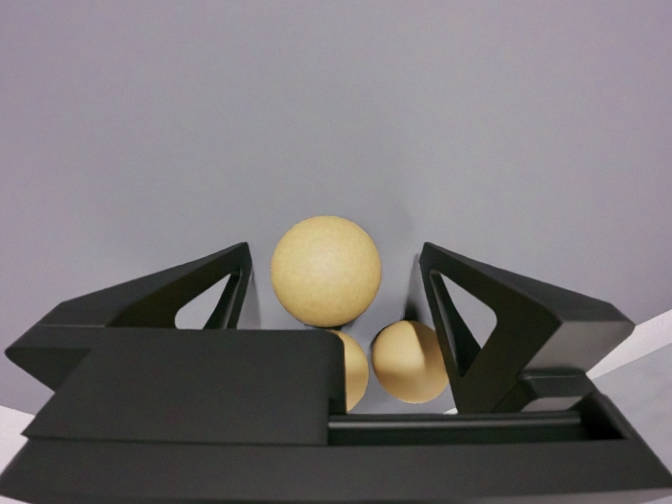

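Call:
{"api": "execute_actions", "payload": {"actions": [{"arm3":{"joints":{"gripper_m":0.04}},"arm4":{"joints":{"joint2_rad":1.43,"joint3_rad":1.54,"joint4_rad":-1.31}}}], "cameras": ["arm3_cam_wrist"]}}

Scene clock: 73.47 s.
arm1.joint_positions: joint1_rad=-0.299 joint2_rad=+1.755 joint3_rad=+1.946 joint4_rad=-1.493 joint5_rad=+0.019 joint6_rad=+0.014 gripper_m=+0.085
arm1.joint_status: not commanded
arm1.hand: x=-1.0472 y=+0.0785 z=+1.0817 quat_wxyz=(-0.073, -0.801, -0.584, +0.113) (m; scene frame)
arm2.joint_positions: joint1_rad=-0.003 joint2_rad=+0.439 joint3_rad=+1.451 joint4_rad=-1.547 joint5_rad=-0.015 joint6_rad=-0.014 gripper_m=+0.094
arm2.joint_status: not commanded
arm2.hand: x=-0.8653 y=-0.5327 z=+1.3357 quat_wxyz=(-0.354, +0.610, -0.616, -0.351) (m; scene frame)
arm3.joint_positions: joint1_rad=-0.255 joint2_rad=+2.124 joint3_rad=+1.533 joint4_rad=-0.836 joint5_rad=+0.011 joint6_rad=-1.122 gripper_m=+0.046
arm3.joint_status: gripper_m off_target (ended at +0.046, target +0.040)
arm3.hand: x=-0.1607 y=+0.0399 z=+0.7466 quat_wxyz=(-0.001, -0.343, -0.936, +0.073) (m; scene frame)
arm4.joint_positions: joint1_rad=+0.942 joint2_rad=+1.409 joint3_rad=+1.545 joint4_rad=-1.293 joint5_rad=-0.008 joint6_rad=-0.007 gripper_m=+0.093
arm4.joint_status: all done
arm4.hand: x=-0.3941 y=-0.3334 z=+1.1270 quat_wxyz=(-0.059, +0.925, -0.319, -0.196) (m; scene frame)
arm5.joint_positions: joint1_rad=+0.017 joint2_rad=+0.426 joint3_rad=+1.454 joint4_rad=-1.542 joint5_rad=-0.014 joint6_rad=-0.008 gripper_m=+0.094
arm5.joint_status: not commanded
arm5.hand: x=+0.8698 y=+0.5332 z=+1.2857 quat_wxyz=(-0.355, -0.613, -0.608, +0.358) (m; scene frame)
arm6.joint_positions: joint1_rad=-0.014 joint2_rad=+0.448 joint3_rad=+1.462 joint4_rad=-1.524 joint5_rad=-0.001 joint6_rad=+0.011 gripper_m=+0.094
arm6.joint_status: not commanded
arm6.hand: x=+0.8812 y=-0.5265 z=+1.3725 quat_wxyz=(-0.357, +0.595, -0.623, -0.361) (m; scene frame)
pictures: arm3_cam_wrist
Images, in order (width x height): arm3_cam_wrist 672x504.

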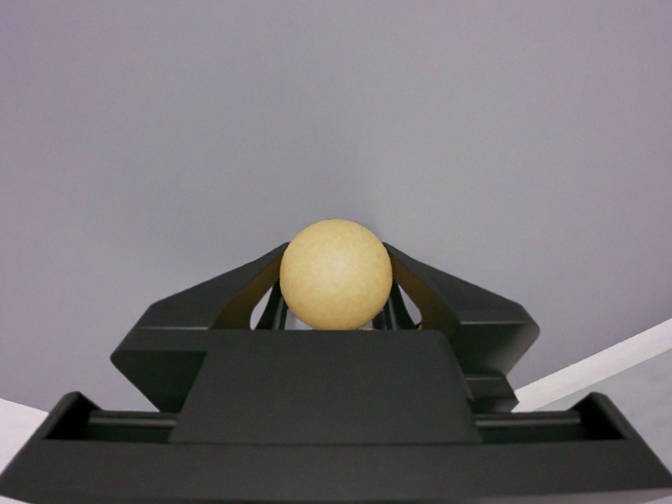

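Call:
{"api": "execute_actions", "payload": {"actions": [{"arm3":{"joints":{"joint2_rad":1.43,"joint3_rad":1.54,"joint4_rad":-1.31}},"arm4":{"joints":{"joint1_rad":-0.06}}}], "cameras": []}}

Call:
{"api": "execute_actions", "payload": {"actions": [{"arm3":{"joints":{"joint1_rad":-0.794,"joint6_rad":0}},"arm4":{"joints":{"joint2_rad":1.95,"joint3_rad":1.41,"joint4_rad":-0.895}}}], "cameras": ["arm4_cam_wrist","arm3_cam_wrist"]}}

Scene clock: 76.03 s.
arm1.joint_positions: joint1_rad=-0.299 joint2_rad=+1.755 joint3_rad=+1.946 joint4_rad=-1.493 joint5_rad=+0.019 joint6_rad=+0.014 gripper_m=+0.085
arm1.joint_status: not commanded
arm1.hand: x=-1.0472 y=+0.0785 z=+1.0817 quat_wxyz=(-0.073, -0.801, -0.584, +0.113) (m; scene frame)
arm2.joint_positions: joint1_rad=-0.003 joint2_rad=+0.439 joint3_rad=+1.451 joint4_rad=-1.547 joint5_rad=-0.015 joint6_rad=-0.014 gripper_m=+0.094
arm2.joint_status: not commanded
arm2.hand: x=-0.8653 y=-0.5327 z=+1.3357 quat_wxyz=(-0.354, +0.610, -0.616, -0.351) (m; scene frame)
arm3.joint_positions: joint1_rad=-0.255 joint2_rad=+1.434 joint3_rad=+1.527 joint4_rad=-1.293 joint5_rad=+0.015 joint6_rad=-1.122 gripper_m=+0.046
arm3.joint_status: all done
arm3.hand: x=-0.1297 y=+0.1602 z=+1.1067 quat_wxyz=(-0.010, -0.339, -0.922, +0.185) (m; scene frame)
arm4.joint_positions: joint1_rad=-0.062 joint2_rad=+1.415 joint3_rad=+1.545 joint4_rad=-1.293 joint5_rad=-0.008 joint6_rad=-0.007 gripper_m=+0.093
arm4.joint_status: all done
arm4.hand: x=+0.0534 y=-0.1427 z=+1.1191 quat_wxyz=(-0.142, +0.659, -0.726, -0.136) (m; scene frame)
arm5.joint_positions: joint1_rad=+0.017 joint2_rad=+0.426 joint3_rad=+1.454 joint4_rad=-1.542 joint5_rad=-0.014 joint6_rad=-0.008 gripper_m=+0.094
arm5.joint_status: not commanded
arm5.hand: x=+0.8698 y=+0.5332 z=+1.2857 quat_wxyz=(-0.355, -0.613, -0.608, +0.358) (m; scene frame)
arm6.joint_positions: joint1_rad=-0.014 joint2_rad=+0.448 joint3_rad=+1.462 joint4_rad=-1.524 joint5_rad=-0.001 joint6_rad=+0.011 gripper_m=+0.094
arm6.joint_status: not commanded
arm6.hand: x=+0.8812 y=-0.5265 z=+1.3725 quat_wxyz=(-0.357, +0.595, -0.623, -0.361) (m; scene frame)
pictures: none
No camera images: the call's "cameras" was empty. Leave "cameras" out to get every camera's image.

Scene clock: 77.97 s.
arm1.joint_positions: joint1_rad=-0.299 joint2_rad=+1.755 joint3_rad=+1.946 joint4_rad=-1.493 joint5_rad=+0.019 joint6_rad=+0.014 gripper_m=+0.085
arm1.joint_status: not commanded
arm1.hand: x=-1.0472 y=+0.0785 z=+1.0817 quat_wxyz=(-0.073, -0.801, -0.584, +0.113) (m; scene frame)
arm2.joint_positions: joint1_rad=-0.003 joint2_rad=+0.439 joint3_rad=+1.451 joint4_rad=-1.547 joint5_rad=-0.015 joint6_rad=-0.014 gripper_m=+0.094
arm2.joint_status: not commanded
arm2.hand: x=-0.8653 y=-0.5327 z=+1.3357 quat_wxyz=(-0.354, +0.610, -0.616, -0.351) (m; scene frame)
arm3.joint_positions: joint1_rad=-0.800 joint2_rad=+1.434 joint3_rad=+1.527 joint4_rad=-1.293 joint5_rad=+0.017 joint6_rad=-0.011 gripper_m=+0.046
arm3.joint_status: all done
arm3.hand: x=-0.3653 y=+0.2991 z=+1.1069 quat_wxyz=(-0.061, -0.909, -0.374, +0.175) (m; scene frame)
arm4.joint_positions: joint1_rad=-0.062 joint2_rad=+1.960 joint3_rad=+1.397 joint4_rad=-0.914 joint5_rad=-0.008 joint6_rad=-0.007 gripper_m=+0.093
arm4.joint_status: all done
arm4.hand: x=+0.0582 y=-0.0787 z=+0.7855 quat_wxyz=(-0.026, +0.672, -0.740, -0.032) (m; scene frame)
arm5.joint_positions: joint1_rad=+0.017 joint2_rad=+0.426 joint3_rad=+1.454 joint4_rad=-1.542 joint5_rad=-0.014 joint6_rad=-0.008 gripper_m=+0.094
arm5.joint_status: not commanded
arm5.hand: x=+0.8698 y=+0.5332 z=+1.2857 quat_wxyz=(-0.355, -0.613, -0.608, +0.358) (m; scene frame)
arm6.joint_positions: joint1_rad=-0.014 joint2_rad=+0.448 joint3_rad=+1.462 joint4_rad=-1.524 joint5_rad=-0.001 joint6_rad=+0.011 gripper_m=+0.094
arm6.joint_status: not commanded
arm6.hand: x=+0.8812 y=-0.5265 z=+1.3725 quat_wxyz=(-0.357, +0.595, -0.623, -0.361) (m; scene frame)
pictures: arm3_cam_wrist, arm4_cam_wrist
Images, in order (width x height): arm3_cam_wrist 672x504, arm4_cam_wrist 672x504.

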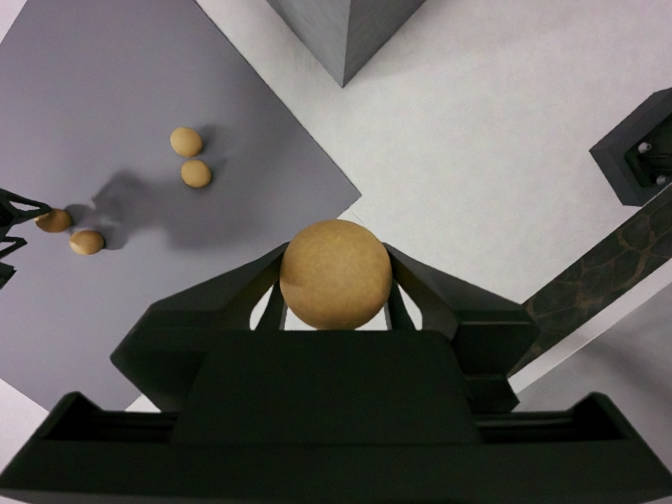

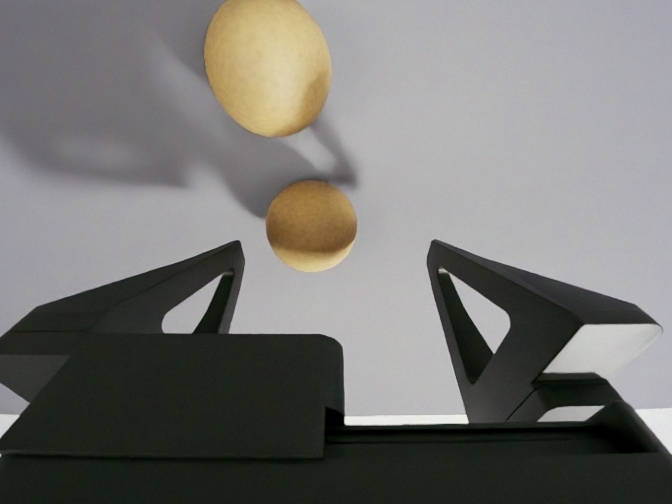

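Call:
{"api": "execute_actions", "payload": {"actions": [{"arm3":{"joints":{"joint2_rad":2.38,"joint3_rad":2.42,"joint4_rad":-0.70}},"arm4":{"joints":{"joint1_rad":-0.032,"joint2_rad":2.045,"joint3_rad":1.36,"joint4_rad":-0.805}}}], "cameras": ["arm4_cam_wrist"]}}

Scene clock: 80.50 s.
arm1.joint_positions: joint1_rad=-0.299 joint2_rad=+1.755 joint3_rad=+1.946 joint4_rad=-1.493 joint5_rad=+0.019 joint6_rad=+0.014 gripper_m=+0.085
arm1.joint_status: not commanded
arm1.hand: x=-1.0472 y=+0.0785 z=+1.0817 quat_wxyz=(-0.073, -0.801, -0.584, +0.113) (m; scene frame)
arm2.joint_positions: joint1_rad=-0.003 joint2_rad=+0.439 joint3_rad=+1.451 joint4_rad=-1.547 joint5_rad=-0.015 joint6_rad=-0.014 gripper_m=+0.094
arm2.joint_status: not commanded
arm2.hand: x=-0.8653 y=-0.5327 z=+1.3357 quat_wxyz=(-0.354, +0.610, -0.616, -0.351) (m; scene frame)
arm3.joint_positions: joint1_rad=-0.800 joint2_rad=+2.381 joint3_rad=+2.368 joint4_rad=-0.725 joint5_rad=+0.017 joint6_rad=-0.011 gripper_m=+0.046
arm3.joint_status: all done
arm3.hand: x=-0.6519 y=+0.0201 z=+0.9582 quat_wxyz=(-0.143, -0.846, -0.346, +0.379) (m; scene frame)
arm4.joint_positions: joint1_rad=-0.037 joint2_rad=+2.023 joint3_rad=+1.363 joint4_rad=-0.820 joint5_rad=-0.008 joint6_rad=-0.007 gripper_m=+0.093
arm4.joint_status: all done
arm4.hand: x=+0.0438 y=-0.0797 z=+0.7419 quat_wxyz=(-0.025, +0.681, -0.732, -0.032) (m; scene frame)
arm5.joint_positions: joint1_rad=+0.017 joint2_rad=+0.426 joint3_rad=+1.454 joint4_rad=-1.542 joint5_rad=-0.014 joint6_rad=-0.008 gripper_m=+0.094
arm5.joint_status: not commanded
arm5.hand: x=+0.8698 y=+0.5332 z=+1.2857 quat_wxyz=(-0.355, -0.613, -0.608, +0.358) (m; scene frame)
arm6.joint_positions: joint1_rad=-0.014 joint2_rad=+0.448 joint3_rad=+1.462 joint4_rad=-1.524 joint5_rad=-0.001 joint6_rad=+0.011 gripper_m=+0.094
arm6.joint_status: not commanded
arm6.hand: x=+0.8812 y=-0.5265 z=+1.3725 quat_wxyz=(-0.357, +0.595, -0.623, -0.361) (m; scene frame)
pictures: arm4_cam_wrist
Images, in order (width x height): arm4_cam_wrist 672x504.

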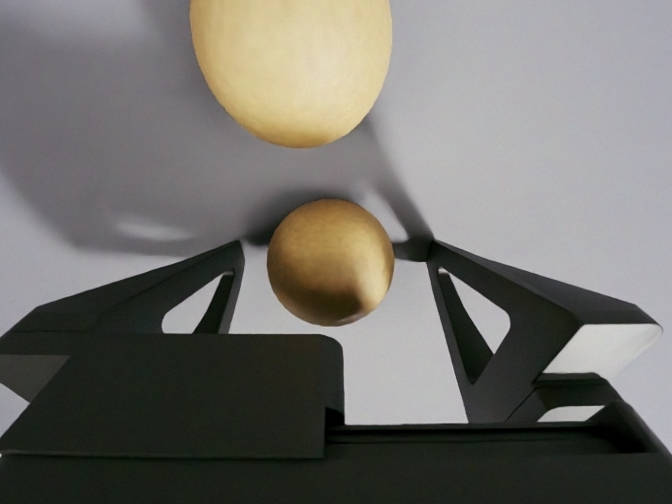

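Call:
{"api": "execute_actions", "payload": {"actions": [{"arm3":{"joints":{"gripper_m":0.093}},"arm4":{"joints":{"gripper_m":0.04}}}], "cameras": []}}

Call:
{"api": "execute_actions", "payload": {"actions": [{"arm3":{"joints":{"joint2_rad":1.43,"joint3_rad":1.54,"joint4_rad":-1.31}},"arm4":{"joints":{"joint2_rad":1.43,"joint3_rad":1.54,"joint4_rad":-1.31}}}], "cameras": ["arm4_cam_wrist"]}}

Call:
{"api": "execute_actions", "payload": {"actions": [{"arm3":{"joints":{"joint1_rad":-0.356,"joint6_rad":0.36}},"arm4":{"joints":{"joint1_rad":0.94}}}], "cameras": ["cam_high"]}}

Scene clock: 81.77 s.
arm1.joint_positions: joint1_rad=-0.299 joint2_rad=+1.755 joint3_rad=+1.946 joint4_rad=-1.493 joint5_rad=+0.019 joint6_rad=+0.014 gripper_m=+0.085
arm1.joint_status: not commanded
arm1.hand: x=-1.0472 y=+0.0785 z=+1.0817 quat_wxyz=(-0.073, -0.801, -0.584, +0.113) (m; scene frame)
arm2.joint_positions: joint1_rad=-0.003 joint2_rad=+0.439 joint3_rad=+1.451 joint4_rad=-1.547 joint5_rad=-0.015 joint6_rad=-0.014 gripper_m=+0.094
arm2.joint_status: not commanded
arm2.hand: x=-0.8653 y=-0.5327 z=+1.3357 quat_wxyz=(-0.354, +0.610, -0.616, -0.351) (m; scene frame)
arm3.joint_positions: joint1_rad=-0.800 joint2_rad=+2.381 joint3_rad=+2.368 joint4_rad=-0.725 joint5_rad=+0.017 joint6_rad=-0.011 gripper_m=+0.093
arm3.joint_status: all done
arm3.hand: x=-0.6519 y=+0.0201 z=+0.9582 quat_wxyz=(-0.143, -0.846, -0.345, +0.379) (m; scene frame)
arm4.joint_positions: joint1_rad=-0.037 joint2_rad=+2.023 joint3_rad=+1.363 joint4_rad=-0.820 joint5_rad=-0.007 joint6_rad=-0.007 gripper_m=+0.046
arm4.joint_status: gripper_m off_target (ended at +0.046, target +0.040)
arm4.hand: x=+0.0440 y=-0.0797 z=+0.7419 quat_wxyz=(-0.025, +0.681, -0.732, -0.032) (m; scene frame)
arm5.joint_positions: joint1_rad=+0.017 joint2_rad=+0.426 joint3_rad=+1.454 joint4_rad=-1.542 joint5_rad=-0.014 joint6_rad=-0.008 gripper_m=+0.094
arm5.joint_status: not commanded
arm5.hand: x=+0.8698 y=+0.5332 z=+1.2857 quat_wxyz=(-0.355, -0.613, -0.608, +0.358) (m; scene frame)
arm6.joint_positions: joint1_rad=-0.014 joint2_rad=+0.448 joint3_rad=+1.462 joint4_rad=-1.524 joint5_rad=-0.001 joint6_rad=+0.011 gripper_m=+0.094
arm6.joint_status: not commanded
arm6.hand: x=+0.8812 y=-0.5265 z=+1.3725 quat_wxyz=(-0.357, +0.595, -0.623, -0.361) (m; scene frame)
pictures: none
No camera images: the call's "cameras" was empty. Leave "cameras" out to get every camera's image.

Scene clock: 83.47 s.
arm1.joint_positions: joint1_rad=-0.299 joint2_rad=+1.755 joint3_rad=+1.946 joint4_rad=-1.493 joint5_rad=+0.019 joint6_rad=+0.014 gripper_m=+0.085
arm1.joint_status: not commanded
arm1.hand: x=-1.0472 y=+0.0785 z=+1.0817 quat_wxyz=(-0.073, -0.801, -0.584, +0.113) (m; scene frame)
arm2.joint_positions: joint1_rad=-0.003 joint2_rad=+0.439 joint3_rad=+1.451 joint4_rad=-1.547 joint5_rad=-0.015 joint6_rad=-0.014 gripper_m=+0.094
arm2.joint_status: not commanded
arm2.hand: x=-0.8653 y=-0.5327 z=+1.3357 quat_wxyz=(-0.354, +0.610, -0.616, -0.351) (m; scene frame)
arm3.joint_positions: joint1_rad=-0.800 joint2_rad=+1.423 joint3_rad=+1.545 joint4_rad=-1.294 joint5_rad=+0.017 joint6_rad=-0.011 gripper_m=+0.093
arm3.joint_status: all done
arm3.hand: x=-0.3658 y=+0.2986 z=+1.1203 quat_wxyz=(-0.066, -0.907, -0.372, +0.187) (m; scene frame)
arm4.joint_positions: joint1_rad=-0.037 joint2_rad=+1.418 joint3_rad=+1.533 joint4_rad=-1.292 joint5_rad=-0.007 joint6_rad=-0.007 gripper_m=+0.046
arm4.joint_status: all done
arm4.hand: x=+0.0411 y=-0.1428 z=+1.1121 quat_wxyz=(-0.136, +0.669, -0.719, -0.133) (m; scene frame)
arm5.joint_positions: joint1_rad=+0.017 joint2_rad=+0.426 joint3_rad=+1.454 joint4_rad=-1.542 joint5_rad=-0.014 joint6_rad=-0.008 gripper_m=+0.094
arm5.joint_status: not commanded
arm5.hand: x=+0.8698 y=+0.5332 z=+1.2857 quat_wxyz=(-0.355, -0.613, -0.608, +0.358) (m; scene frame)
arm6.joint_positions: joint1_rad=-0.014 joint2_rad=+0.448 joint3_rad=+1.462 joint4_rad=-1.524 joint5_rad=-0.001 joint6_rad=+0.011 gripper_m=+0.094
arm6.joint_status: not commanded
arm6.hand: x=+0.8812 y=-0.5265 z=+1.3725 quat_wxyz=(-0.357, +0.595, -0.623, -0.361) (m; scene frame)
pictures: arm4_cam_wrist
Images, in order (width x height): arm4_cam_wrist 672x504.

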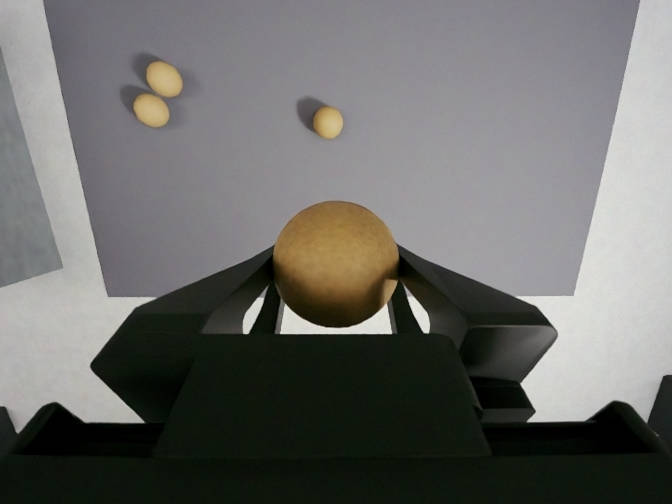

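Scene clock: 84.97 s.
arm1.joint_positions: joint1_rad=-0.299 joint2_rad=+1.755 joint3_rad=+1.946 joint4_rad=-1.493 joint5_rad=+0.019 joint6_rad=+0.014 gripper_m=+0.085
arm1.joint_status: not commanded
arm1.hand: x=-1.0472 y=+0.0785 z=+1.0817 quat_wxyz=(-0.073, -0.801, -0.584, +0.113) (m; scene frame)
arm2.joint_positions: joint1_rad=-0.003 joint2_rad=+0.439 joint3_rad=+1.451 joint4_rad=-1.547 joint5_rad=-0.015 joint6_rad=-0.014 gripper_m=+0.094
arm2.joint_status: not commanded
arm2.hand: x=-0.8653 y=-0.5327 z=+1.3357 quat_wxyz=(-0.354, +0.610, -0.616, -0.351) (m; scene frame)
arm3.joint_positions: joint1_rad=-0.347 joint2_rad=+1.423 joint3_rad=+1.545 joint4_rad=-1.294 joint5_rad=+0.015 joint6_rad=+0.348 gripper_m=+0.093
arm3.joint_status: all done
arm3.hand: x=-0.1745 y=+0.1736 z=+1.1201 quat_wxyz=(-0.135, -0.888, -0.415, +0.146) (m; scene frame)
arm4.joint_positions: joint1_rad=+0.942 joint2_rad=+1.418 joint3_rad=+1.533 joint4_rad=-1.292 joint5_rad=-0.008 joint6_rad=-0.007 gripper_m=+0.046
arm4.joint_status: all done
arm4.hand: x=-0.3943 y=-0.3333 z=+1.1169 quat_wxyz=(-0.055, +0.927, -0.320, -0.187) (m; scene frame)
arm5.joint_positions: joint1_rad=+0.017 joint2_rad=+0.426 joint3_rad=+1.454 joint4_rad=-1.542 joint5_rad=-0.014 joint6_rad=-0.008 gripper_m=+0.094
arm5.joint_status: not commanded
arm5.hand: x=+0.8698 y=+0.5332 z=+1.2857 quat_wxyz=(-0.355, -0.613, -0.608, +0.358) (m; scene frame)
arm6.joint_positions: joint1_rad=-0.014 joint2_rad=+0.448 joint3_rad=+1.462 joint4_rad=-1.524 joint5_rad=-0.001 joint6_rad=+0.011 gripper_m=+0.094
arm6.joint_status: not commanded
arm6.hand: x=+0.8812 y=-0.5265 z=+1.3725 quat_wxyz=(-0.357, +0.595, -0.623, -0.361) (m; scene frame)
pictures: cam_high
Images, in order (width x height): cam_high 672x504.

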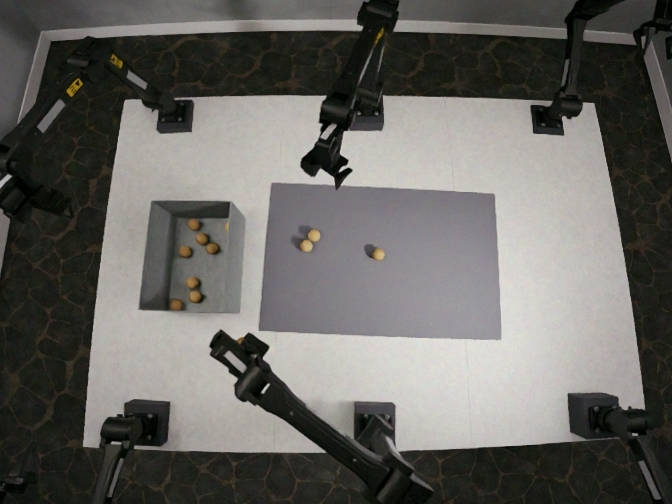

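Call:
{"api": "execute_actions", "payload": {"actions": [{"arm3":{"joints":{"joint1_rad":-0.39,"joint2_rad":2.04,"joint3_rad":1.56,"joint4_rad":-0.93}},"arm4":{"joints":{"joint2_rad":2.27,"joint3_rad":2.33,"joint4_rad":-0.93}}}], "cameras": ["arm3_cam_wrist"]}}

Scene clock: 87.17 s.
arm1.joint_positions: joint1_rad=-0.299 joint2_rad=+1.755 joint3_rad=+1.946 joint4_rad=-1.493 joint5_rad=+0.019 joint6_rad=+0.014 gripper_m=+0.085
arm1.joint_status: not commanded
arm1.hand: x=-1.0472 y=+0.0785 z=+1.0817 quat_wxyz=(-0.073, -0.801, -0.584, +0.113) (m; scene frame)
arm2.joint_positions: joint1_rad=-0.003 joint2_rad=+0.439 joint3_rad=+1.451 joint4_rad=-1.547 joint5_rad=-0.015 joint6_rad=-0.014 gripper_m=+0.094
arm2.joint_status: not commanded
arm2.hand: x=-0.8653 y=-0.5327 z=+1.3357 quat_wxyz=(-0.354, +0.610, -0.616, -0.351) (m; scene frame)
arm3.joint_positions: joint1_rad=-0.385 joint2_rad=+2.037 joint3_rad=+1.545 joint4_rad=-0.950 joint5_rad=+0.015 joint6_rad=+0.349 gripper_m=+0.093
arm3.joint_status: all done
arm3.hand: x=-0.2348 y=+0.0753 z=+0.7995 quat_wxyz=(-0.039, -0.912, -0.406, +0.052) (m; scene frame)
arm4.joint_positions: joint1_rad=+0.942 joint2_rad=+2.275 joint3_rad=+2.278 joint4_rad=-0.949 joint5_rad=-0.008 joint6_rad=-0.007 gripper_m=+0.046
arm4.joint_status: all done
arm4.hand: x=-0.6613 y=-0.1242 z=+0.9616 quat_wxyz=(-0.093, +0.900, -0.311, -0.293) (m; scene frame)
arm5.joint_positions: joint1_rad=+0.017 joint2_rad=+0.426 joint3_rad=+1.454 joint4_rad=-1.542 joint5_rad=-0.014 joint6_rad=-0.008 gripper_m=+0.094
arm5.joint_status: not commanded
arm5.hand: x=+0.8698 y=+0.5332 z=+1.2857 quat_wxyz=(-0.355, -0.613, -0.608, +0.358) (m; scene frame)
arm6.joint_positions: joint1_rad=-0.014 joint2_rad=+0.448 joint3_rad=+1.462 joint4_rad=-1.524 joint5_rad=-0.001 joint6_rad=+0.011 gripper_m=+0.094
arm6.joint_status: not commanded
arm6.hand: x=+0.8812 y=-0.5265 z=+1.3725 quat_wxyz=(-0.357, +0.595, -0.623, -0.361) (m; scene frame)
pictures: arm3_cam_wrist
Images, in order (width x height): arm3_cam_wrist 672x504.

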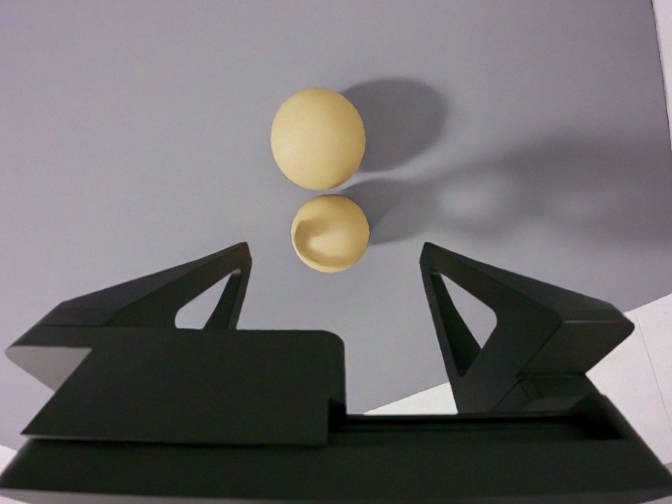

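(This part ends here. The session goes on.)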